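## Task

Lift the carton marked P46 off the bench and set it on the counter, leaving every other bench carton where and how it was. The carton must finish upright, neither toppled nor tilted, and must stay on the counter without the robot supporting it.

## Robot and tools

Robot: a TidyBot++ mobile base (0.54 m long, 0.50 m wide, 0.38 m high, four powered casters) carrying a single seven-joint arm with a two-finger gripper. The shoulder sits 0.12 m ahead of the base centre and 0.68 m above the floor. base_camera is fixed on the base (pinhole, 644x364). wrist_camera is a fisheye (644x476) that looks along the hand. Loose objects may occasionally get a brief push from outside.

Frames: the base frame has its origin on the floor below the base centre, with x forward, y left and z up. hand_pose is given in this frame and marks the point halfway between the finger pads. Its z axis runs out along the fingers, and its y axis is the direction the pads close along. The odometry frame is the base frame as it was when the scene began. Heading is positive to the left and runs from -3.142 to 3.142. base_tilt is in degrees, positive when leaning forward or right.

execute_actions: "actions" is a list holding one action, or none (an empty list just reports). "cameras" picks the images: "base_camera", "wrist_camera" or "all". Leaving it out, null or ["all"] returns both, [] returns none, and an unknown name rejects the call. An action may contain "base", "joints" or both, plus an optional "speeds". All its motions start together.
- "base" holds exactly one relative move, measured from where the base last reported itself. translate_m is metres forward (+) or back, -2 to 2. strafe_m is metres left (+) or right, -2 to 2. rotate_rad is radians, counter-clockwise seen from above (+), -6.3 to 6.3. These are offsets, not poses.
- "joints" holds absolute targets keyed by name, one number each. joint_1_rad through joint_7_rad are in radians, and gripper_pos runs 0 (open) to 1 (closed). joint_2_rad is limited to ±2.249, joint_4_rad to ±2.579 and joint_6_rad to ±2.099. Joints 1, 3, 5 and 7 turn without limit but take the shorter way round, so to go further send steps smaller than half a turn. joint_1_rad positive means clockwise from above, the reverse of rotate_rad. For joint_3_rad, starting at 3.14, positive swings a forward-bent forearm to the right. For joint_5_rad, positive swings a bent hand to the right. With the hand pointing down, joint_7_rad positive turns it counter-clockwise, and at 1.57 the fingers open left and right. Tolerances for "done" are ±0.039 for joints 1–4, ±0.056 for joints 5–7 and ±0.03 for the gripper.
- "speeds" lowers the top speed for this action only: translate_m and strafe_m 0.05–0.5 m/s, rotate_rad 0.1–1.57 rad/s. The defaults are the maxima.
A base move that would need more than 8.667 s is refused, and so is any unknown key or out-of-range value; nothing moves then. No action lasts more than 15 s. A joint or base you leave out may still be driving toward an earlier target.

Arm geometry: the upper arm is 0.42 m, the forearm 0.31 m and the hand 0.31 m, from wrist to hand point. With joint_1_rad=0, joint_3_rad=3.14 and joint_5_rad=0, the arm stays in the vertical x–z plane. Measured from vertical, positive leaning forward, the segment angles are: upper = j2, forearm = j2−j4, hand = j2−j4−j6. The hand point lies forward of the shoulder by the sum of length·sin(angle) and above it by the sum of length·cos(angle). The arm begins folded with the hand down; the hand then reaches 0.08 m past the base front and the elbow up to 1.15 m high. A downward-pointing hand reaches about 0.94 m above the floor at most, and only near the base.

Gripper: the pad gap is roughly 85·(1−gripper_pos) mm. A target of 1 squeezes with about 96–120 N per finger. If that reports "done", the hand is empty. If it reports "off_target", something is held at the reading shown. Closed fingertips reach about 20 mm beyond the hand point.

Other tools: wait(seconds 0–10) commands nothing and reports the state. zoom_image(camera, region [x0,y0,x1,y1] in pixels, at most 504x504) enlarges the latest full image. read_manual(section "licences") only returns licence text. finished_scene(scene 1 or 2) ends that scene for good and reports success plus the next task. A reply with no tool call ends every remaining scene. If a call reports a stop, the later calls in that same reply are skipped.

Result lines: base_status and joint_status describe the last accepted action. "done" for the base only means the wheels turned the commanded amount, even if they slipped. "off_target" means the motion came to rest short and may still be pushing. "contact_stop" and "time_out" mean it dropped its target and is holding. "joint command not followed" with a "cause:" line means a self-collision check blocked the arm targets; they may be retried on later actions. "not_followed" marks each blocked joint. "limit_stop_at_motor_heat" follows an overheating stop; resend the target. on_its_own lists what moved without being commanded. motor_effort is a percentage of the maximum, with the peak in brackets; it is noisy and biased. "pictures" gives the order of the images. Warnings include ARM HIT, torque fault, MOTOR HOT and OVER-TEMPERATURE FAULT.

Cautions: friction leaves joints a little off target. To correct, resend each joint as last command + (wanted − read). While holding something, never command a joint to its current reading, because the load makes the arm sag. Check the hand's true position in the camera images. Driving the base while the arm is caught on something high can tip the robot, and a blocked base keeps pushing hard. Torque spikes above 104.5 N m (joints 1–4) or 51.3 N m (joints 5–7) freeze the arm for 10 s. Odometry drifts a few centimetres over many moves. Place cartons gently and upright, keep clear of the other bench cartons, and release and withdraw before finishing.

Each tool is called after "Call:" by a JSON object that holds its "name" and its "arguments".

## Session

Call:
{"name": "execute_actions", "arguments": {"actions": []}}

Scene clock: 0.00 s.
base_odometry: x=+0.000 y=+0.000 heading=+0.000 (m, m, rad; odometry frame)
base_tilt: forward=-0.4 right=-1.0 (deg)
base_status: not commanded
joint_positions: joint_1_rad=-0.014 joint_2_rad=-0.365 joint_3_rad=+3.137 joint_4_rad=-2.539 joint_5_rad=+0.027 joint_6_rad=-0.852 joint_7_rad=+1.514 gripper_pos=+0.000
joint_status: not commanded
motor_effort: joint_1_rad=+1 joint_2_rad=-1 joint_3_rad=+0 joint_4_rad=+13 joint_5_rad=+0 joint_6_rad=-1 joint_7_rad=+0 (%)
hand_pose: x=+0.2637 y=-0.0024 z=+0.5875 quat_wxyz=(+0.009, +0.998, -0.011, +0.058) (m; base frame)
pictures: base_camera, wrist_camera
Images, in order (width x height): base_camera 644x364, wrist_camera 644x476.

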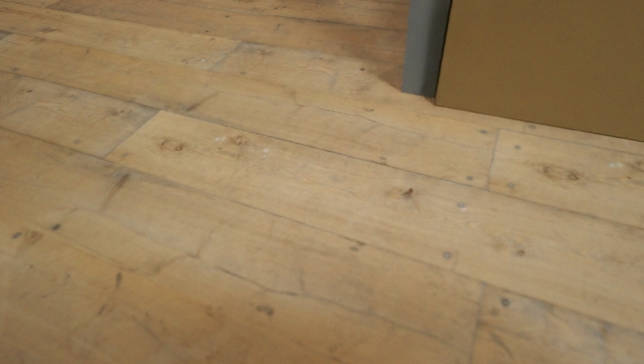

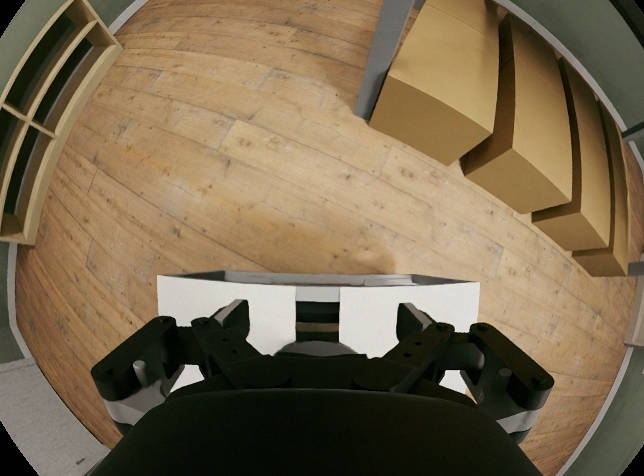

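Call:
{"name": "execute_actions", "arguments": {"actions": [{"base":{"rotate_rad":1.255}}], "cameras": []}}

Call:
{"name": "execute_actions", "arguments": {"actions": [{"joints":{"joint_1_rad":1.0,"joint_2_rad":-0.3,"joint_4_rad":-1.5,"joint_6_rad":-0.8}}]}}

Scene clock: 11.93 s.
base_odometry: x=+0.000 y=+0.000 heading=+1.254 (m, m, rad; odometry frame)
base_tilt: forward=-0.3 right=-1.0 (deg)
base_status: done
joint_positions: joint_1_rad=-0.014 joint_2_rad=-0.365 joint_3_rad=+3.137 joint_4_rad=-2.539 joint_5_rad=+0.027 joint_6_rad=-0.852 joint_7_rad=+1.514 gripper_pos=+0.000
joint_status: not commanded
motor_effort: joint_1_rad=-1(0) joint_2_rad=-2(2) joint_3_rad=+0(1) joint_4_rad=+17(17) joint_5_rad=+0(0) joint_6_rad=+2(1) joint_7_rad=+0(1) (%)
hand_pose: x=+0.2637 y=-0.0024 z=+0.5875 quat_wxyz=(+0.009, +0.998, -0.011, +0.058) (m; base frame)
pictures: none
No camera images: the call's "cameras" was empty. Leave "cameras" out to get every camera's image.

Scene clock: 14.27 s.
base_odometry: x=+0.000 y=+0.000 heading=+1.254 (m, m, rad; odometry frame)
base_tilt: forward=-0.3 right=-1.0 (deg)
base_status: not commanded
joint_positions: joint_1_rad=+0.977 joint_2_rad=-0.330 joint_3_rad=+3.137 joint_4_rad=-1.520 joint_5_rad=+0.027 joint_6_rad=-0.826 joint_7_rad=+1.514 gripper_pos=+0.000
joint_status: all done
motor_effort: joint_1_rad=+0(1) joint_2_rad=-9(10) joint_3_rad=+0(1) joint_4_rad=+22(22) joint_5_rad=+0(1) joint_6_rad=+8(8) joint_7_rad=+0(1) (%)
hand_pose: x=+0.3612 y=-0.3627 z=+1.0626 quat_wxyz=(+0.248, +0.738, -0.414, +0.472) (m; base frame)
pictures: base_camera, wrist_camera
Images, in order (width x height): base_camera 644x364, wrist_camera 644x476.

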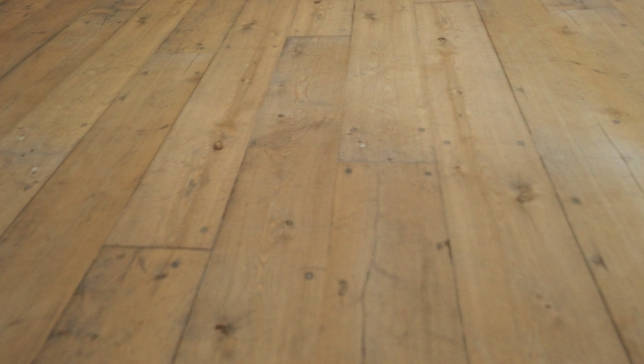

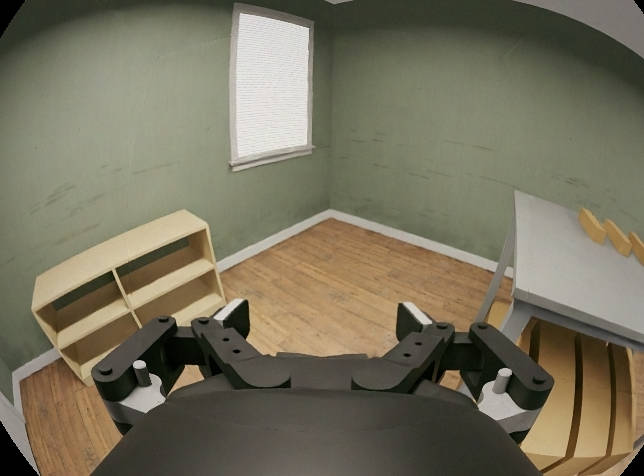

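Call:
{"name": "execute_actions", "arguments": {"actions": [{"base":{"translate_m":0.55},"joints":{"joint_1_rad":3.0}}], "cameras": ["base_camera"]}}

Call:
{"name": "execute_actions", "arguments": {"actions": [{"base":{"strafe_m":-1.8}}]}}

Scene clock: 22.93 s.
base_odometry: x=+0.170 y=+0.523 heading=+1.255 (m, m, rad; odometry frame)
base_tilt: forward=-0.4 right=-1.1 (deg)
base_status: done
joint_positions: joint_1_rad=+2.977 joint_2_rad=-0.324 joint_3_rad=+3.136 joint_4_rad=-1.520 joint_5_rad=+0.027 joint_6_rad=-0.825 joint_7_rad=+1.514 gripper_pos=+0.000
joint_status: all done
motor_effort: joint_1_rad=-1(1) joint_2_rad=-10(11) joint_3_rad=+0(3) joint_4_rad=+22(23) joint_5_rad=+0(1) joint_6_rad=+8(9) joint_7_rad=+0(0) (%)
hand_pose: x=-0.3143 y=-0.0698 z=+1.0601 quat_wxyz=(+0.529, +0.051, -0.846, +0.046) (m; base frame)
pictures: base_camera
Images, in order (width x height): base_camera 644x364.

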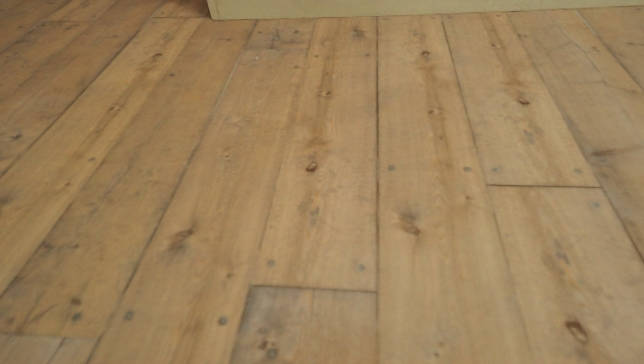

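Scene clock: 27.90 s.
base_odometry: x=+1.882 y=-0.034 heading=+1.256 (m, m, rad; odometry frame)
base_tilt: forward=-0.3 right=-1.0 (deg)
base_status: done
joint_positions: joint_1_rad=+2.979 joint_2_rad=-0.324 joint_3_rad=+3.136 joint_4_rad=-1.520 joint_5_rad=+0.027 joint_6_rad=-0.825 joint_7_rad=+1.514 gripper_pos=+0.000
joint_status: not commanded
motor_effort: joint_1_rad=-1(0) joint_2_rad=-10(12) joint_3_rad=+1(2) joint_4_rad=+23(23) joint_5_rad=+0(1) joint_6_rad=+8(9) joint_7_rad=+0(0) (%)
hand_pose: x=-0.3145 y=-0.0691 z=+1.0602 quat_wxyz=(+0.530, +0.050, -0.846, +0.046) (m; base frame)
pictures: base_camera, wrist_camera
Images, in order (width x height): base_camera 644x364, wrist_camera 644x476.

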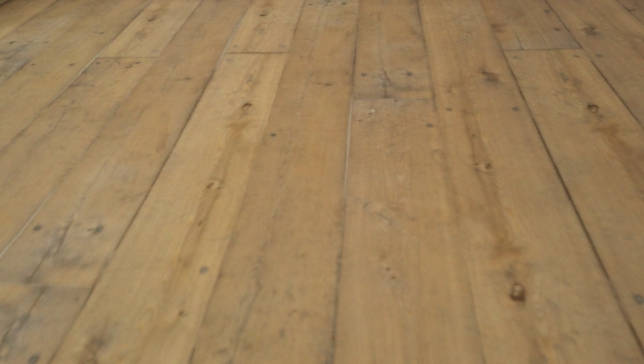

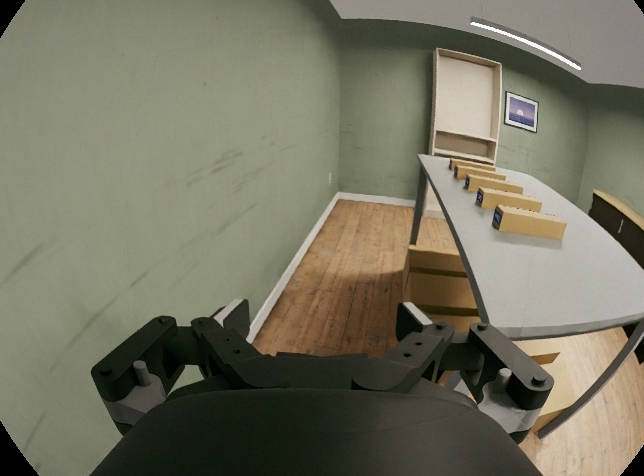

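Call:
{"name": "execute_actions", "arguments": {"actions": [{"base":{"strafe_m":-0.2},"joints":{"joint_1_rad":3.14,"joint_6_rad":-1.2}}]}}

Scene clock: 36.17 s.
base_odometry: x=+2.072 y=-0.096 heading=+1.256 (m, m, rad; odometry frame)
base_tilt: forward=-0.4 right=-1.1 (deg)
base_status: done
joint_positions: joint_1_rad=+3.119 joint_2_rad=-0.324 joint_3_rad=+3.135 joint_4_rad=-1.518 joint_5_rad=+0.027 joint_6_rad=-1.182 joint_7_rad=+1.514 gripper_pos=+0.000
joint_status: all done
motor_effort: joint_1_rad=+0(1) joint_2_rad=-9(10) joint_3_rad=+1(3) joint_4_rad=+22(23) joint_5_rad=+0(1) joint_6_rad=+7(9) joint_7_rad=+1(1) (%)
hand_pose: x=-0.2550 y=-0.0048 z=+0.9716 quat_wxyz=(+0.373, -0.013, -0.928, +0.001) (m; base frame)
pictures: base_camera, wrist_camera
Images, in order (width x height): base_camera 644x364, wrist_camera 644x476.

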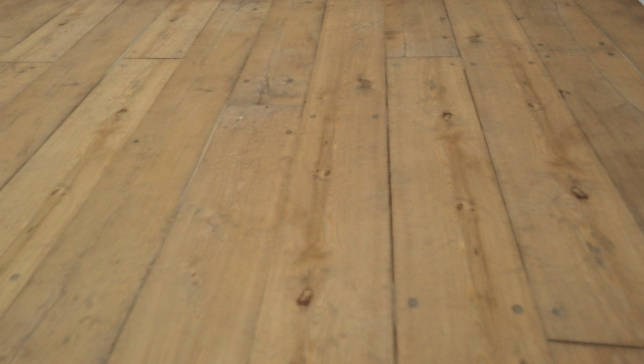

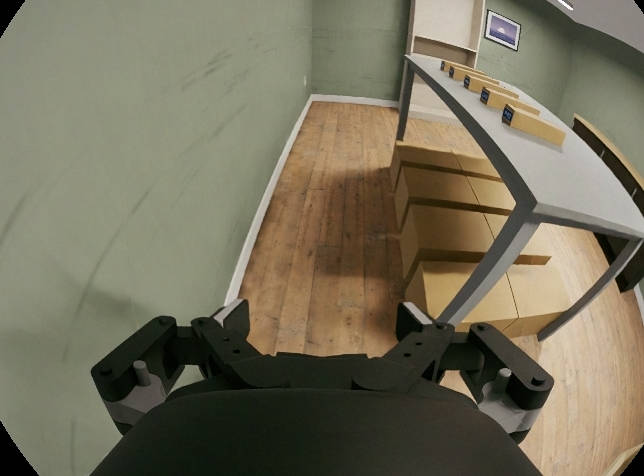

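Call:
{"name": "execute_actions", "arguments": {"actions": [{"base":{"rotate_rad":-0.1}}]}}

Scene clock: 54.70 s.
base_odometry: x=+2.072 y=-0.096 heading=+1.156 (m, m, rad; odometry frame)
base_tilt: forward=-0.3 right=-1.1 (deg)
base_status: done
joint_positions: joint_1_rad=+3.120 joint_2_rad=-0.323 joint_3_rad=+3.135 joint_4_rad=-1.518 joint_5_rad=+0.027 joint_6_rad=-1.182 joint_7_rad=+1.514 gripper_pos=+0.000
joint_status: not commanded
motor_effort: joint_1_rad=+0(0) joint_2_rad=-8(10) joint_3_rad=+1(1) joint_4_rad=+21(22) joint_5_rad=+0(1) joint_6_rad=+7(7) joint_7_rad=+0(0) (%)
hand_pose: x=-0.2551 y=-0.0045 z=+0.9716 quat_wxyz=(+0.373, -0.013, -0.928, +0.001) (m; base frame)
pictures: base_camera, wrist_camera
Images, in order (width x height): base_camera 644x364, wrist_camera 644x476.

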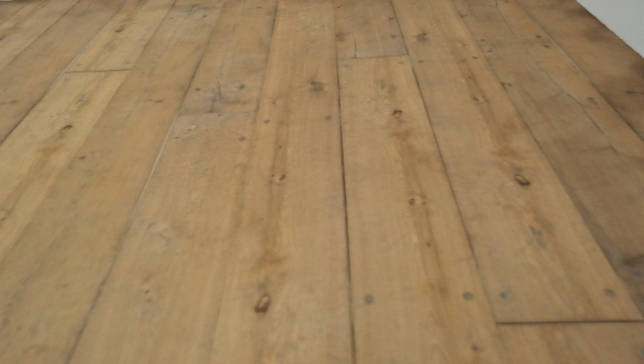

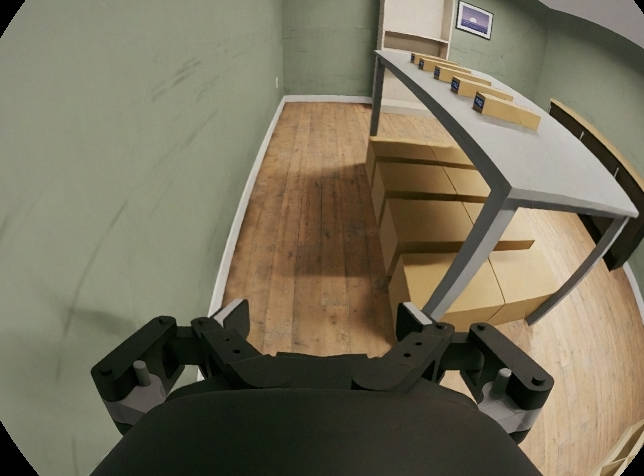

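Call:
{"name": "execute_actions", "arguments": {"actions": [{"base":{"strafe_m":-0.11},"joints":{"joint_4_rad":-1.3,"joint_6_rad":-1.0}}], "cameras": []}}

Call:
{"name": "execute_actions", "arguments": {"actions": [{"base":{"translate_m":-0.7},"joints":{"joint_1_rad":4.0},"speeds":{"translate_m":0.3}}]}}

Scene clock: 64.77 s.
base_odometry: x=+2.173 y=-0.141 heading=+1.155 (m, m, rad; odometry frame)
base_tilt: forward=-0.4 right=-1.1 (deg)
base_status: done
joint_positions: joint_1_rad=+3.121 joint_2_rad=-0.323 joint_3_rad=+3.135 joint_4_rad=-1.316 joint_5_rad=+0.027 joint_6_rad=-1.022 joint_7_rad=+1.514 gripper_pos=+0.000
joint_status: all done
motor_effort: joint_1_rad=+0(0) joint_2_rad=-8(9) joint_3_rad=+1(3) joint_4_rad=+21(23) joint_5_rad=+0(1) joint_6_rad=+9(8) joint_7_rad=+1(0) (%)
hand_pose: x=-0.2918 y=-0.0063 z=+1.1188 quat_wxyz=(+0.534, -0.012, -0.845, +0.008) (m; base frame)
pictures: none
No camera images: the call's "cameras" was empty. Leave "cameras" out to get every camera's image.

Scene clock: 68.07 s.
base_odometry: x=+1.891 y=-0.781 heading=+1.155 (m, m, rad; odometry frame)
base_tilt: forward=-0.4 right=-1.1 (deg)
base_status: done
joint_positions: joint_1_rad=+3.977 joint_2_rad=-0.316 joint_3_rad=+3.135 joint_4_rad=-1.316 joint_5_rad=+0.027 joint_6_rad=-1.022 joint_7_rad=+1.514 gripper_pos=+0.000
joint_status: all done
motor_effort: joint_1_rad=+0(2) joint_2_rad=-8(11) joint_3_rad=+1(2) joint_4_rad=+21(22) joint_5_rad=+0(1) joint_6_rad=+9(9) joint_7_rad=-1(0) (%)
hand_pose: x=-0.1569 y=+0.3083 z=+1.1163 quat_wxyz=(+0.487, -0.363, -0.765, -0.213) (m; base frame)
pictures: base_camera, wrist_camera
Images, in order (width x height): base_camera 644x364, wrist_camera 644x476.

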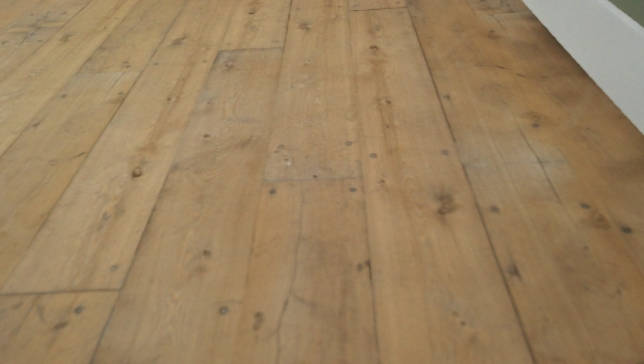

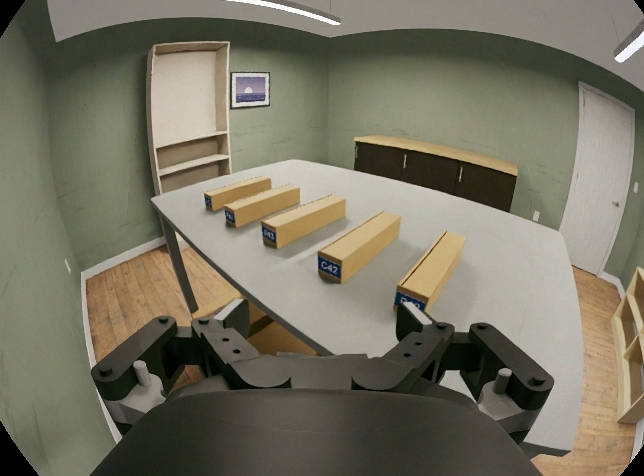

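Call:
{"name": "execute_actions", "arguments": {"actions": [{"base":{"translate_m":-0.5},"joints":{"joint_1_rad":4.3,"joint_6_rad":-0.8},"speeds":{"translate_m":0.3}}], "cameras": ["wrist_camera"]}}

Call:
{"name": "zoom_image", "arguments": {"camera": "wrist_camera", "region": [120, 150, 560, 340]}}

Scene clock: 74.37 s.
base_odometry: x=+1.689 y=-1.239 heading=+1.155 (m, m, rad; odometry frame)
base_tilt: forward=-0.4 right=-1.0 (deg)
base_status: done
joint_positions: joint_1_rad=+4.277 joint_2_rad=-0.316 joint_3_rad=+3.135 joint_4_rad=-1.316 joint_5_rad=+0.027 joint_6_rad=-0.826 joint_7_rad=+1.514 gripper_pos=+0.000
joint_status: all done
motor_effort: joint_1_rad=+0(1) joint_2_rad=-9(10) joint_3_rad=+0(2) joint_4_rad=+21(21) joint_5_rad=+0(1) joint_6_rad=+9(9) joint_7_rad=+1(1) (%)
hand_pose: x=-0.0633 y=+0.3947 z=+1.1733 quat_wxyz=(+0.518, -0.441, -0.657, -0.325) (m; base frame)
pictures: wrist_camera
Images, in order (width x height): wrist_camera 644x476.

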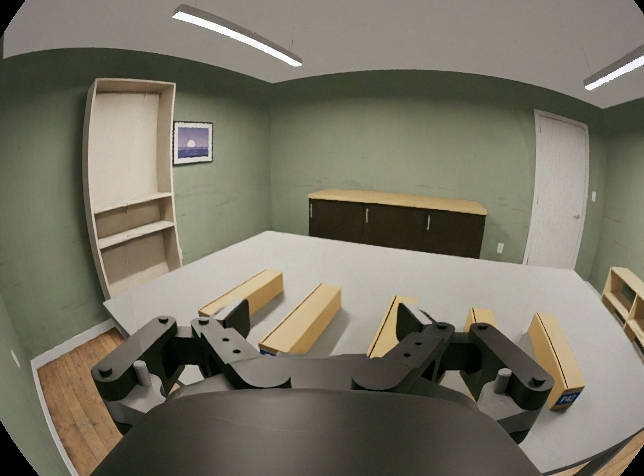

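Region (120, 150, 560, 340) of wrist_camera's 644x476 image, scaled by 1.145; it fills the top 218 rows of this view, and the rest is white.

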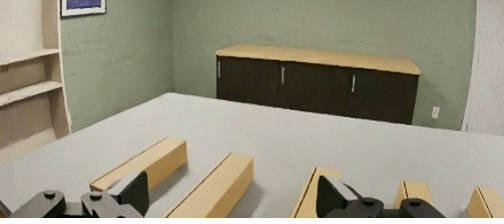

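Call:
{"name": "execute_actions", "arguments": {"actions": [{"joints":{"joint_1_rad":4.71,"joint_2_rad":-0.55,"joint_4_rad":-1.8,"joint_6_rad":-0.75}}], "cameras": ["wrist_camera"]}}

Scene clock: 81.77 s.
base_odometry: x=+1.689 y=-1.239 heading=+1.155 (m, m, rad; odometry frame)
base_tilt: forward=-0.4 right=-1.1 (deg)
base_status: not commanded
joint_positions: joint_1_rad=+4.686 joint_2_rad=-0.525 joint_3_rad=+3.135 joint_4_rad=-1.778 joint_5_rad=+0.027 joint_6_rad=-0.779 joint_7_rad=+1.514 gripper_pos=+0.000
joint_status: all done
motor_effort: joint_1_rad=+0(1) joint_2_rad=-3(9) joint_3_rad=+0(1) joint_4_rad=+23(23) joint_5_rad=+0(0) joint_6_rad=+8(9) joint_7_rad=+0(0) (%)
hand_pose: x=+0.1108 y=+0.3665 z=+1.0056 quat_wxyz=(+0.379, -0.606, -0.596, -0.366) (m; base frame)
pictures: wrist_camera
Images, in order (width x height): wrist_camera 644x476.

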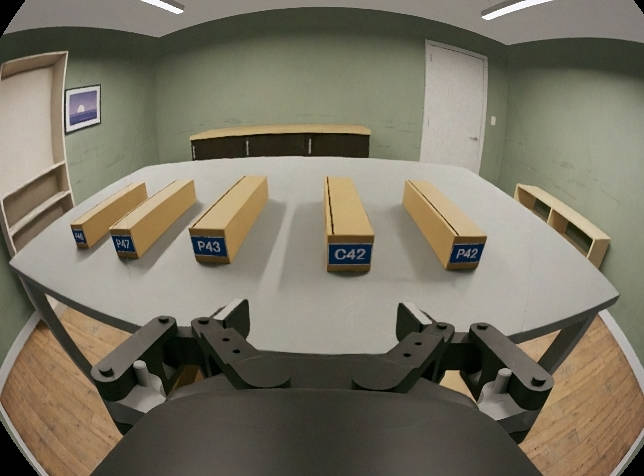

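Call:
{"name": "execute_actions", "arguments": {"actions": [{"base":{"translate_m":-0.53},"speeds":{"translate_m":0.3}}]}}

Scene clock: 87.57 s.
base_odometry: x=+1.475 y=-1.724 heading=+1.156 (m, m, rad; odometry frame)
base_tilt: forward=-0.4 right=-1.0 (deg)
base_status: done
joint_positions: joint_1_rad=+4.687 joint_2_rad=-0.525 joint_3_rad=+3.135 joint_4_rad=-1.778 joint_5_rad=+0.027 joint_6_rad=-0.777 joint_7_rad=+1.514 gripper_pos=+0.000
joint_status: not commanded
motor_effort: joint_1_rad=+0(0) joint_2_rad=-3(3) joint_3_rad=+0(3) joint_4_rad=+23(23) joint_5_rad=+0(1) joint_6_rad=+8(9) joint_7_rad=+0(0) (%)
hand_pose: x=+0.1109 y=+0.3667 z=+1.0061 quat_wxyz=(+0.379, -0.605, -0.596, -0.367) (m; base frame)
pictures: base_camera, wrist_camera
Images, in order (width x height): base_camera 644x364, wrist_camera 644x476.

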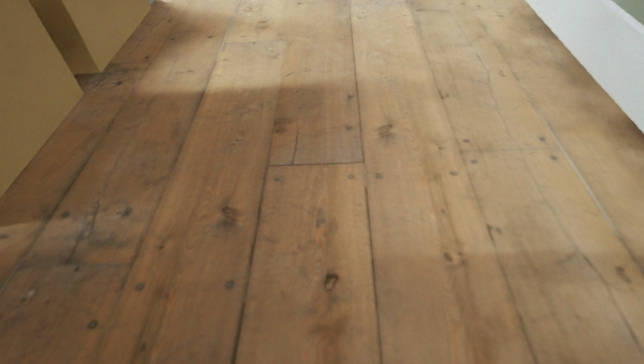

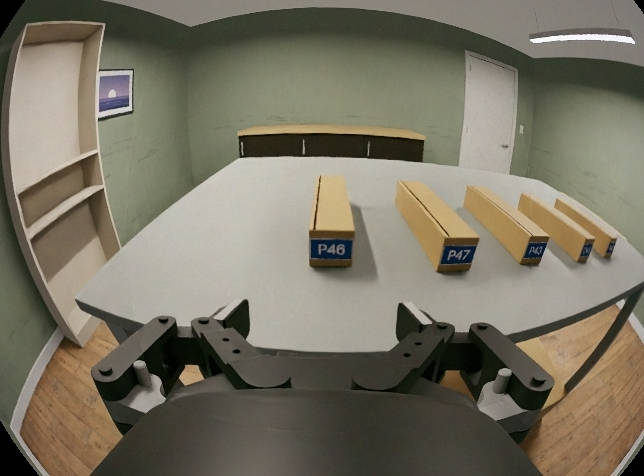

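Call:
{"name": "execute_actions", "arguments": {"actions": [{"base":{"strafe_m":0.08},"joints":{"joint_2_rad":-0.2,"joint_4_rad":-0.9,"joint_6_rad":-1.5},"speeds":{"strafe_m":0.08}}], "cameras": ["base_camera"]}}

Call:
{"name": "execute_actions", "arguments": {"actions": [{"base":{"translate_m":0.012},"joints":{"joint_2_rad":0.30,"joint_4_rad":-0.70,"joint_6_rad":-1.45}}]}}

Scene clock: 98.73 s.
base_odometry: x=+1.402 y=-1.692 heading=+1.156 (m, m, rad; odometry frame)
base_tilt: forward=-0.3 right=-1.0 (deg)
base_status: done
joint_positions: joint_1_rad=+4.687 joint_2_rad=-0.230 joint_3_rad=+3.135 joint_4_rad=-0.923 joint_5_rad=+0.027 joint_6_rad=-1.472 joint_7_rad=+1.514 gripper_pos=+0.000
joint_status: all done
motor_effort: joint_1_rad=-1(0) joint_2_rad=-8(9) joint_3_rad=+0(1) joint_4_rad=+17(25) joint_5_rad=+0(0) joint_6_rad=+8(9) joint_7_rad=+1(0) (%)
hand_pose: x=+0.1136 y=+0.3624 z=+1.1594 quat_wxyz=(+0.337, -0.635, -0.613, -0.326) (m; base frame)
pictures: base_camera
Images, in order (width x height): base_camera 644x364.

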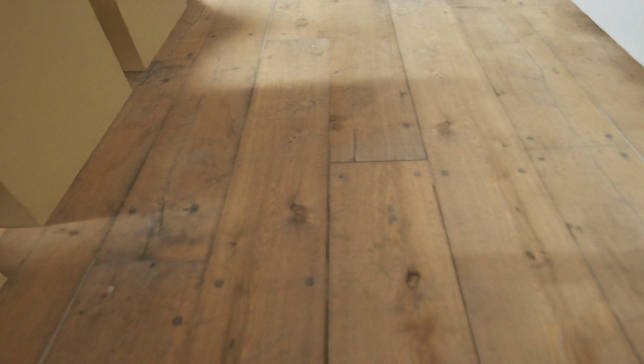

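Scene clock: 100.67 s.
base_odometry: x=+1.406 y=-1.681 heading=+1.156 (m, m, rad; odometry frame)
base_tilt: forward=-0.4 right=-1.1 (deg)
base_status: done
joint_positions: joint_1_rad=+4.688 joint_2_rad=+0.300 joint_3_rad=+3.135 joint_4_rad=-0.726 joint_5_rad=+0.027 joint_6_rad=-1.472 joint_7_rad=+1.514 gripper_pos=+0.000
joint_status: all done
motor_effort: joint_1_rad=+0(1) joint_2_rad=-31(35) joint_3_rad=+0(2) joint_4_rad=+20(21) joint_5_rad=+0(1) joint_6_rad=+6(8) joint_7_rad=+0(1) (%)
hand_pose: x=+0.1089 y=+0.5798 z=+0.9979 quat_wxyz=(+0.225, -0.682, -0.660, -0.223) (m; base frame)
pictures: base_camera, wrist_camera
Images, in order (width x height): base_camera 644x364, wrist_camera 644x476.

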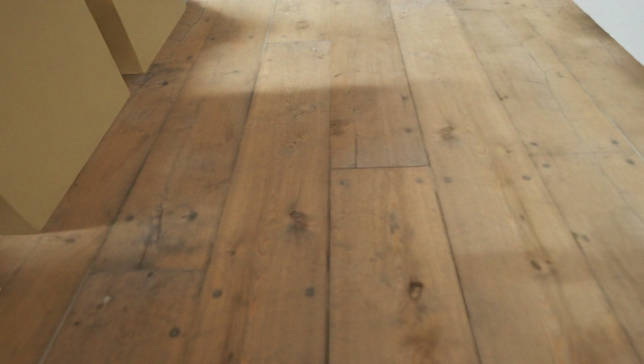

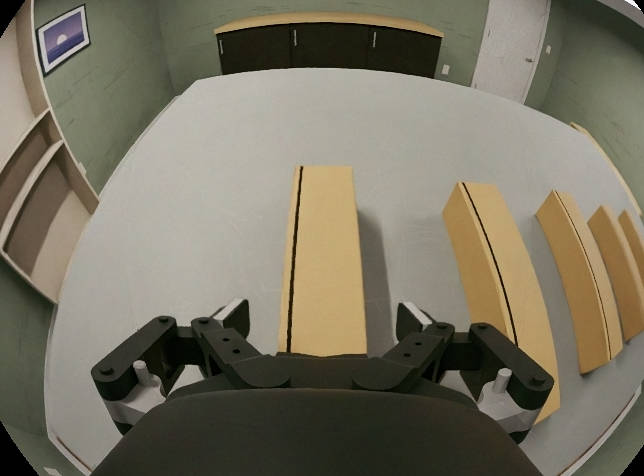

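Call:
{"name": "execute_actions", "arguments": {"actions": [{"joints":{"joint_2_rad":0.32,"joint_4_rad":-0.87,"joint_6_rad":-1.25}}], "cameras": ["wrist_camera"]}}

Scene clock: 107.93 s.
base_odometry: x=+1.406 y=-1.681 heading=+1.156 (m, m, rad; odometry frame)
base_tilt: forward=-0.3 right=-1.1 (deg)
base_status: not commanded
joint_positions: joint_1_rad=+4.688 joint_2_rad=+0.305 joint_3_rad=+3.135 joint_4_rad=-0.851 joint_5_rad=+0.027 joint_6_rad=-1.277 joint_7_rad=+1.514 gripper_pos=+0.000
joint_status: all done
motor_effort: joint_1_rad=+0(1) joint_2_rad=-32(35) joint_3_rad=+0(0) joint_4_rad=+21(23) joint_5_rad=+0(0) joint_6_rad=+6(7) joint_7_rad=+1(1) (%)
hand_pose: x=+0.1074 y=+0.6165 z=+0.9735 quat_wxyz=(+0.247, -0.673, -0.654, -0.244) (m; base frame)
pictures: wrist_camera
Images, in order (width x height): wrist_camera 644x476.

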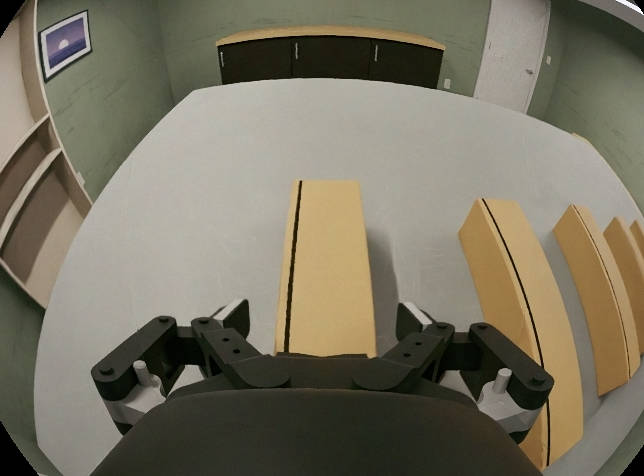

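Call:
{"name": "execute_actions", "arguments": {"actions": [{"joints":{"joint_4_rad":-0.95}}], "cameras": ["wrist_camera"]}}

Scene clock: 110.90 s.
base_odometry: x=+1.406 y=-1.681 heading=+1.156 (m, m, rad; odometry frame)
base_tilt: forward=-0.4 right=-1.1 (deg)
base_status: not commanded
joint_positions: joint_1_rad=+4.688 joint_2_rad=+0.307 joint_3_rad=+3.135 joint_4_rad=-0.932 joint_5_rad=+0.027 joint_6_rad=-1.277 joint_7_rad=+1.514 gripper_pos=+0.000
joint_status: all done
motor_effort: joint_1_rad=-1(0) joint_2_rad=-33(35) joint_3_rad=+0(0) joint_4_rad=+21(22) joint_5_rad=+0(0) joint_6_rad=+6(6) joint_7_rad=+0(1) (%)
hand_pose: x=+0.1076 y=+0.6067 z=+0.9331 quat_wxyz=(+0.219, -0.682, -0.663, -0.217) (m; base frame)
pictures: wrist_camera
Images, in order (width x height): wrist_camera 644x476.

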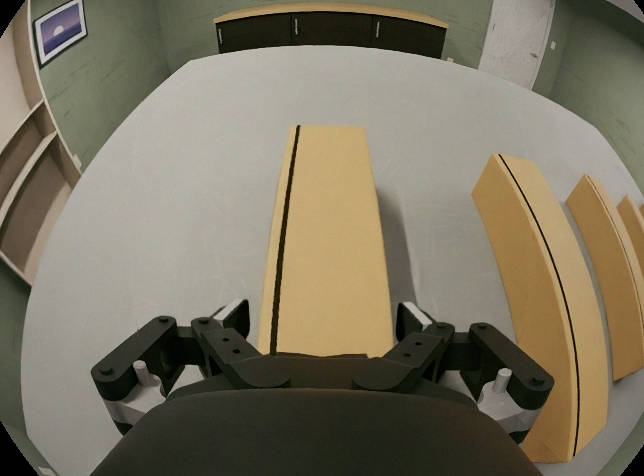

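Call:
{"name": "execute_actions", "arguments": {"actions": [{"joints":{"gripper_pos":1.0}}], "cameras": ["wrist_camera"]}}

Call:
{"name": "execute_actions", "arguments": {"actions": [{"joints":{"joint_2_rad":0.1,"gripper_pos":1.0}}], "cameras": ["wrist_camera"]}}

Scene clock: 115.80 s.
base_odometry: x=+1.406 y=-1.681 heading=+1.156 (m, m, rad; odometry frame)
base_tilt: forward=-0.4 right=-1.0 (deg)
base_status: not commanded
joint_positions: joint_1_rad=+4.688 joint_2_rad=+0.300 joint_3_rad=+3.135 joint_4_rad=-0.935 joint_5_rad=+0.027 joint_6_rad=-1.265 joint_7_rad=+1.514 gripper_pos=+0.345
joint_status: gripper_pos off_target (ended at +0.345, target +1.000)
motor_effort: joint_1_rad=+0(1) joint_2_rad=-29(33) joint_3_rad=+0(1) joint_4_rad=+18(21) joint_5_rad=+0(0) joint_6_rad=+5(6) joint_7_rad=+0(0) (%)
hand_pose: x=+0.1076 y=+0.6073 z=+0.9378 quat_wxyz=(+0.224, -0.680, -0.662, -0.222) (m; base frame)
pictures: wrist_camera
Images, in order (width x height): wrist_camera 644x476.

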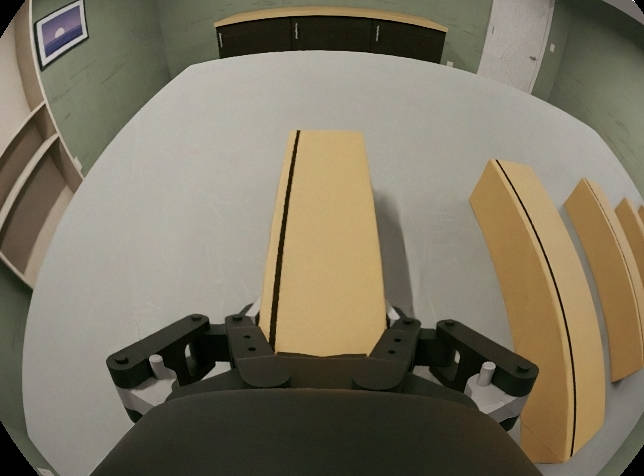

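Scene clock: 117.10 s.
base_odometry: x=+1.406 y=-1.681 heading=+1.156 (m, m, rad; odometry frame)
base_tilt: forward=-0.4 right=-1.1 (deg)
base_status: not commanded
joint_positions: joint_1_rad=+4.688 joint_2_rad=+0.101 joint_3_rad=+3.135 joint_4_rad=-0.943 joint_5_rad=+0.027 joint_6_rad=-1.265 joint_7_rad=+1.514 gripper_pos=+0.345
joint_status: gripper_pos off_target (ended at +0.345, target +1.000); the others done
motor_effort: joint_1_rad=+0(0) joint_2_rad=-23(37) joint_3_rad=+0(0) joint_4_rad=+20(23) joint_5_rad=+0(0) joint_6_rad=+8(8) joint_7_rad=+0(0) (%)
hand_pose: x=+0.1092 y=+0.5440 z=+1.0494 quat_wxyz=(+0.289, -0.656, -0.637, -0.283) (m; base frame)
pictures: wrist_camera
Images, in order (width x height): wrist_camera 644x476.

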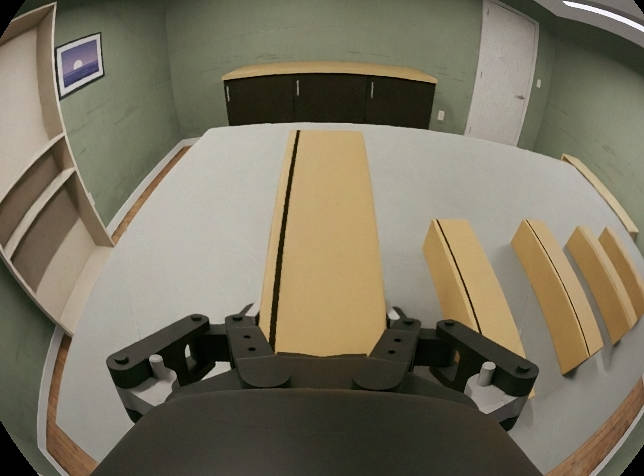

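Call:
{"name": "execute_actions", "arguments": {"actions": [{"base":{"translate_m":-0.7},"joints":{"joint_2_rad":-0.05,"gripper_pos":1.0}}], "cameras": ["base_camera"]}}

Scene clock: 126.70 s.
base_odometry: x=+1.124 y=-2.322 heading=+1.156 (m, m, rad; odometry frame)
base_tilt: forward=-0.4 right=-1.1 (deg)
base_status: done
joint_positions: joint_1_rad=+4.693 joint_2_rad=-0.045 joint_3_rad=+3.135 joint_4_rad=-0.943 joint_5_rad=+0.027 joint_6_rad=-1.265 joint_7_rad=+1.514 gripper_pos=+0.345
joint_status: gripper_pos off_target (ended at +0.345, target +1.000); the others done
motor_effort: joint_1_rad=+0(2) joint_2_rad=-18(27) joint_3_rad=+0(2) joint_4_rad=+20(22) joint_5_rad=+0(1) joint_6_rad=+8(9) joint_7_rad=+1(1) (%)
hand_pose: x=+0.1128 y=+0.4851 z=+1.1241 quat_wxyz=(+0.337, -0.635, -0.613, -0.328) (m; base frame)
pictures: base_camera
Images, in order (width x height): base_camera 644x364.

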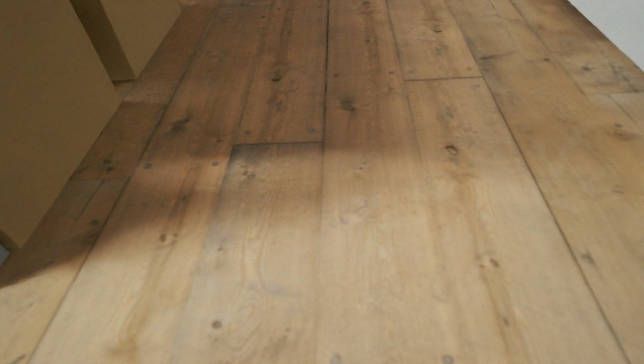

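Call:
{"name": "execute_actions", "arguments": {"actions": [{"base":{"strafe_m":1.9},"joints":{"gripper_pos":1.0}}]}}

Scene clock: 134.47 s.
base_odometry: x=-0.615 y=-1.556 heading=+1.156 (m, m, rad; odometry frame)
base_tilt: forward=-0.3 right=-1.1 (deg)
base_status: done
joint_positions: joint_1_rad=+4.693 joint_2_rad=-0.045 joint_3_rad=+3.135 joint_4_rad=-0.943 joint_5_rad=+0.027 joint_6_rad=-1.265 joint_7_rad=+1.514 gripper_pos=+0.345
joint_status: gripper_pos off_target (ended at +0.345, target +1.000)
motor_effort: joint_1_rad=+0(1) joint_2_rad=-18(23) joint_3_rad=+0(1) joint_4_rad=+20(21) joint_5_rad=+0(0) joint_6_rad=+8(9) joint_7_rad=+0(0) (%)
hand_pose: x=+0.1128 y=+0.4849 z=+1.1244 quat_wxyz=(+0.337, -0.635, -0.613, -0.328) (m; base frame)
pictures: base_camera, wrist_camera
Images, in order (width x height): base_camera 644x364, wrist_camera 644x476.

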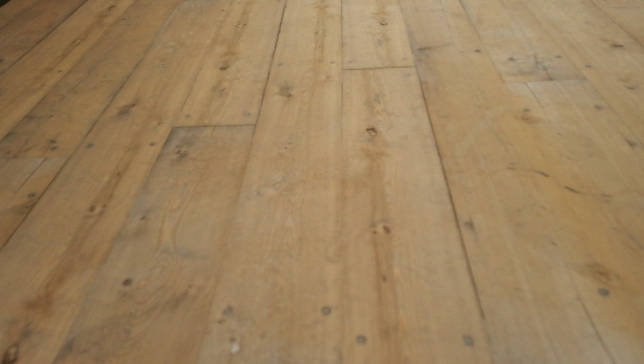

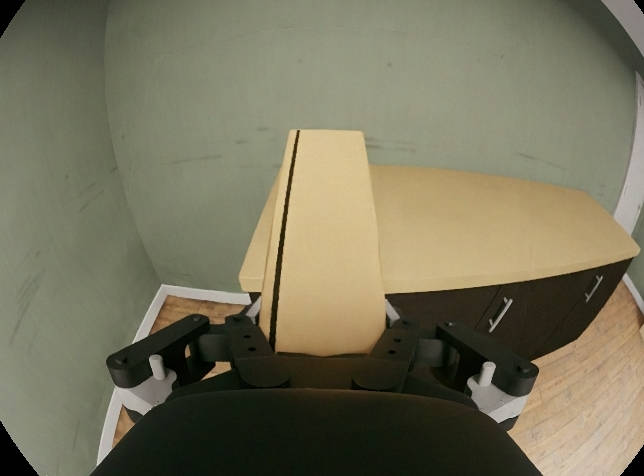

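Call:
{"name": "execute_actions", "arguments": {"actions": [{"base":{"translate_m":0.5},"joints":{"gripper_pos":1.0}}], "cameras": []}}

Call:
{"name": "execute_actions", "arguments": {"actions": [{"base":{"strafe_m":0.24},"joints":{"gripper_pos":1.0,"joint_2_rad":0.1}}]}}

Scene clock: 141.63 s.
base_odometry: x=-0.414 y=-1.099 heading=+1.157 (m, m, rad; odometry frame)
base_tilt: forward=-0.3 right=-1.1 (deg)
base_status: done
joint_positions: joint_1_rad=+4.696 joint_2_rad=-0.045 joint_3_rad=+3.135 joint_4_rad=-0.943 joint_5_rad=+0.027 joint_6_rad=-1.265 joint_7_rad=+1.514 gripper_pos=+0.345
joint_status: gripper_pos off_target (ended at +0.345, target +1.000)
motor_effort: joint_1_rad=+0(3) joint_2_rad=-18(19) joint_3_rad=+0(2) joint_4_rad=+20(20) joint_5_rad=+0(1) joint_6_rad=+8(8) joint_7_rad=+1(0) (%)
hand_pose: x=+0.1146 y=+0.4850 z=+1.1244 quat_wxyz=(+0.336, -0.636, -0.612, -0.329) (m; base frame)
pictures: none
No camera images: the call's "cameras" was empty. Leave "cameras" out to get every camera's image.

Scene clock: 143.40 s.
base_odometry: x=-0.634 y=-1.002 heading=+1.156 (m, m, rad; odometry frame)
base_tilt: forward=-0.3 right=-1.1 (deg)
base_status: done
joint_positions: joint_1_rad=+4.696 joint_2_rad=+0.108 joint_3_rad=+3.135 joint_4_rad=-0.943 joint_5_rad=+0.027 joint_6_rad=-1.265 joint_7_rad=+1.514 gripper_pos=+0.345
joint_status: gripper_pos off_target (ended at +0.345, target +1.000); the others done
motor_effort: joint_1_rad=+0(1) joint_2_rad=-26(31) joint_3_rad=+0(0) joint_4_rad=+22(22) joint_5_rad=+0(0) joint_6_rad=+7(9) joint_7_rad=+0(1) (%)
hand_pose: x=+0.1135 y=+0.5467 z=+1.0454 quat_wxyz=(+0.286, -0.660, -0.635, -0.282) (m; base frame)
pictures: base_camera, wrist_camera
Images, in order (width x height): base_camera 644x364, wrist_camera 644x476.

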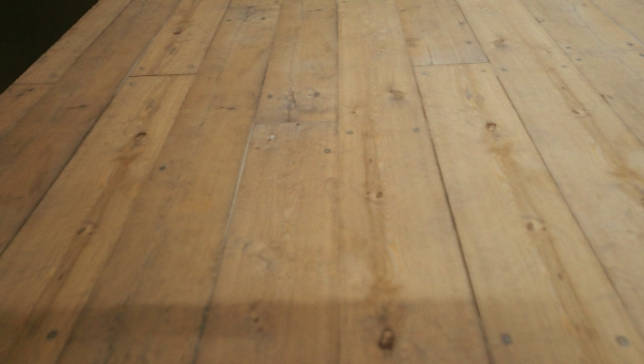

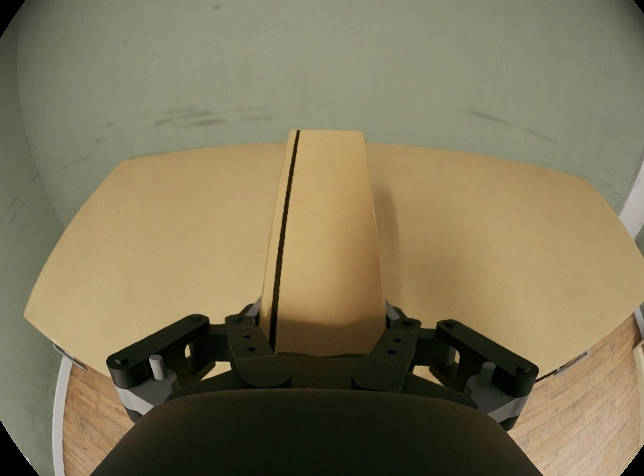

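Call:
{"name": "execute_actions", "arguments": {"actions": [{"base":{"strafe_m":0.1},"joints":{"gripper_pos":1.0,"joint_2_rad":0.25}}]}}

Scene clock: 150.20 s.
base_odometry: x=-0.726 y=-0.961 heading=+1.156 (m, m, rad; odometry frame)
base_tilt: forward=-0.3 right=-1.1 (deg)
base_status: done
joint_positions: joint_1_rad=+4.696 joint_2_rad=+0.261 joint_3_rad=+3.135 joint_4_rad=-0.945 joint_5_rad=+0.027 joint_6_rad=-1.265 joint_7_rad=+1.514 gripper_pos=+0.345
joint_status: gripper_pos off_target (ended at +0.345, target +1.000); the others done
motor_effort: joint_1_rad=+0(1) joint_2_rad=-31(38) joint_3_rad=+0(0) joint_4_rad=+21(24) joint_5_rad=+0(0) joint_6_rad=+6(8) joint_7_rad=+0(1) (%)
hand_pose: x=+0.1127 y=+0.5956 z=+0.9564 quat_wxyz=(+0.233, -0.680, -0.656, -0.232) (m; base frame)
pictures: base_camera, wrist_camera
Images, in order (width x height): base_camera 644x364, wrist_camera 644x476.

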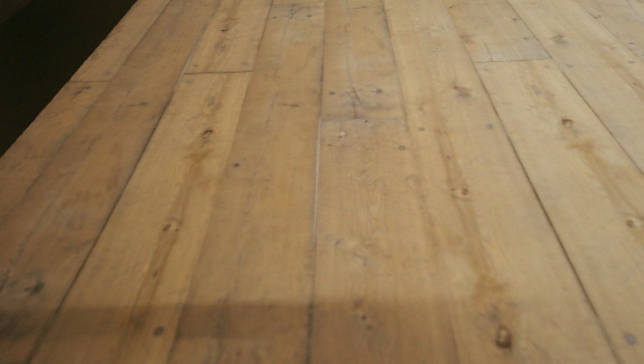

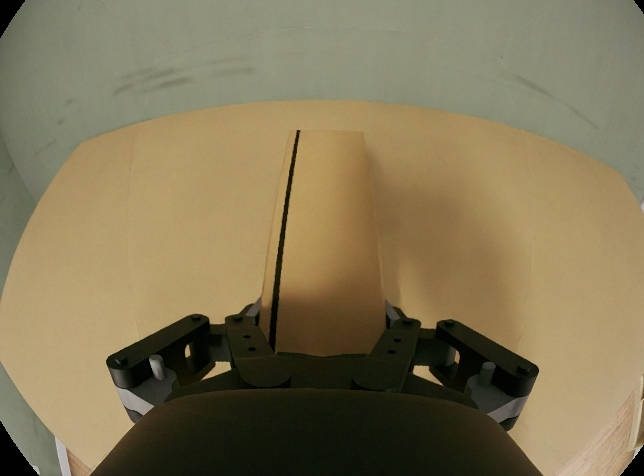

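Call:
{"name": "execute_actions", "arguments": {"actions": [{"joints":{"gripper_pos":1.0,"joint_2_rad":0.31}}], "cameras": ["wrist_camera"]}}

Scene clock: 157.17 s.
base_odometry: x=-0.726 y=-0.961 heading=+1.156 (m, m, rad; odometry frame)
base_tilt: forward=-0.4 right=-1.1 (deg)
base_status: not commanded
joint_positions: joint_1_rad=+4.696 joint_2_rad=+0.294 joint_3_rad=+3.135 joint_4_rad=-0.945 joint_5_rad=+0.027 joint_6_rad=-1.265 joint_7_rad=+1.514 gripper_pos=+0.345
joint_status: gripper_pos off_target (ended at +0.345, target +1.000); the others done
motor_effort: joint_1_rad=+0(0) joint_2_rad=-33(35) joint_3_rad=+0(0) joint_4_rad=+21(22) joint_5_rad=+0(0) joint_6_rad=+6(6) joint_7_rad=+0(1) (%)
hand_pose: x=+0.1126 y=+0.6042 z=+0.9369 quat_wxyz=(+0.222, -0.683, -0.659, -0.222) (m; base frame)
pictures: wrist_camera
Images, in order (width x height): wrist_camera 644x476.

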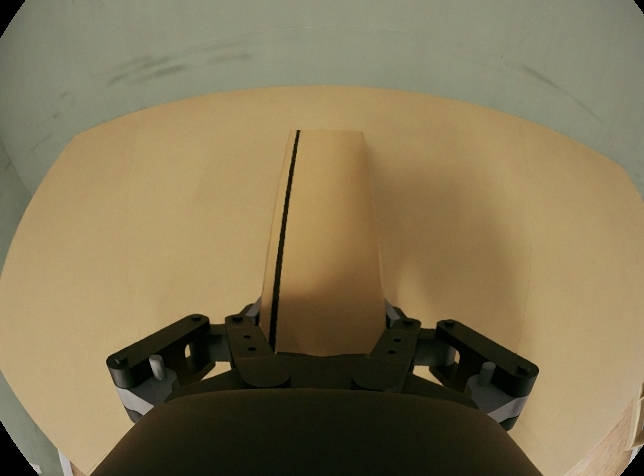

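Call:
{"name": "execute_actions", "arguments": {"actions": [{"joints":{"gripper_pos":1.0,"joint_2_rad":0.33}}], "cameras": []}}

Call:
{"name": "execute_actions", "arguments": {"actions": [{"joints":{"gripper_pos":0.0}}], "cameras": ["wrist_camera"]}}

Call:
{"name": "execute_actions", "arguments": {"actions": [{"joints":{"joint_2_rad":0.0}}], "cameras": ["wrist_camera"]}}

Scene clock: 162.43 s.
base_odometry: x=-0.726 y=-0.961 heading=+1.156 (m, m, rad; odometry frame)
base_tilt: forward=-0.3 right=-1.1 (deg)
base_status: not commanded
joint_positions: joint_1_rad=+4.696 joint_2_rad=+0.300 joint_3_rad=+3.135 joint_4_rad=-0.945 joint_5_rad=+0.027 joint_6_rad=-1.264 joint_7_rad=+1.514 gripper_pos=+0.345
joint_status: gripper_pos off_target (ended at +0.345, target +1.000); the others done
motor_effort: joint_1_rad=+0(0) joint_2_rad=-30(33) joint_3_rad=+0(0) joint_4_rad=+19(22) joint_5_rad=+0(0) joint_6_rad=+5(6) joint_7_rad=+1(0) (%)
hand_pose: x=+0.1126 y=+0.6062 z=+0.9332 quat_wxyz=(+0.220, -0.684, -0.660, -0.220) (m; base frame)
pictures: none
No camera images: the call's "cameras" was empty. Leave "cameras" out to get every camera's image.

Scene clock: 163.53 s.
base_odometry: x=-0.726 y=-0.961 heading=+1.156 (m, m, rad; odometry frame)
base_tilt: forward=-0.4 right=-1.1 (deg)
base_status: not commanded
joint_positions: joint_1_rad=+4.696 joint_2_rad=+0.306 joint_3_rad=+3.135 joint_4_rad=-0.945 joint_5_rad=+0.027 joint_6_rad=-1.263 joint_7_rad=+1.514 gripper_pos=+0.000
joint_status: all done
motor_effort: joint_1_rad=+0(0) joint_2_rad=-33(33) joint_3_rad=+0(0) joint_4_rad=+21(22) joint_5_rad=+0(0) joint_6_rad=+6(6) joint_7_rad=+1(0) (%)
hand_pose: x=+0.1125 y=+0.6077 z=+0.9300 quat_wxyz=(+0.218, -0.684, -0.661, -0.219) (m; base frame)
pictures: wrist_camera
Images, in order (width x height): wrist_camera 644x476.

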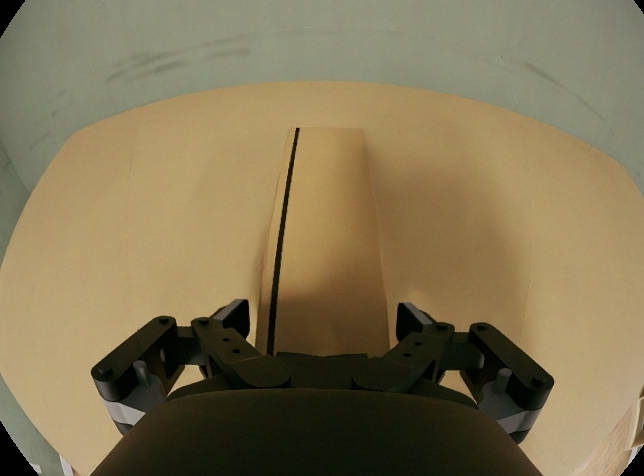

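Scene clock: 164.97 s.
base_odometry: x=-0.726 y=-0.961 heading=+1.156 (m, m, rad; odometry frame)
base_tilt: forward=-0.3 right=-1.1 (deg)
base_status: not commanded
joint_positions: joint_1_rad=+4.696 joint_2_rad=-0.005 joint_3_rad=+3.135 joint_4_rad=-0.945 joint_5_rad=+0.027 joint_6_rad=-1.263 joint_7_rad=+1.514 gripper_pos=+0.000
joint_status: all done
motor_effort: joint_1_rad=+0(1) joint_2_rad=-19(36) joint_3_rad=+1(0) joint_4_rad=+20(23) joint_5_rad=+0(0) joint_6_rad=+8(8) joint_7_rad=+0(0) (%)
hand_pose: x=+0.1143 y=+0.5027 z=+1.1041 quat_wxyz=(+0.323, -0.643, -0.618, -0.317) (m; base frame)
pictures: wrist_camera
Images, in order (width x height): wrist_camera 644x476.

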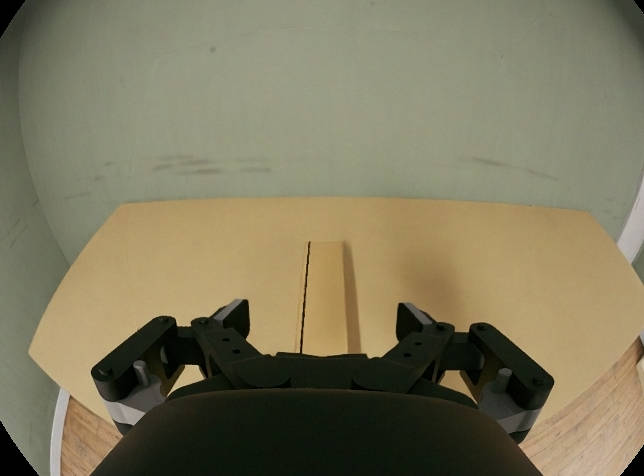

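Call:
{"name": "finished_scene", "arguments": {"scene": 2}}

The scene is finished: the task was done.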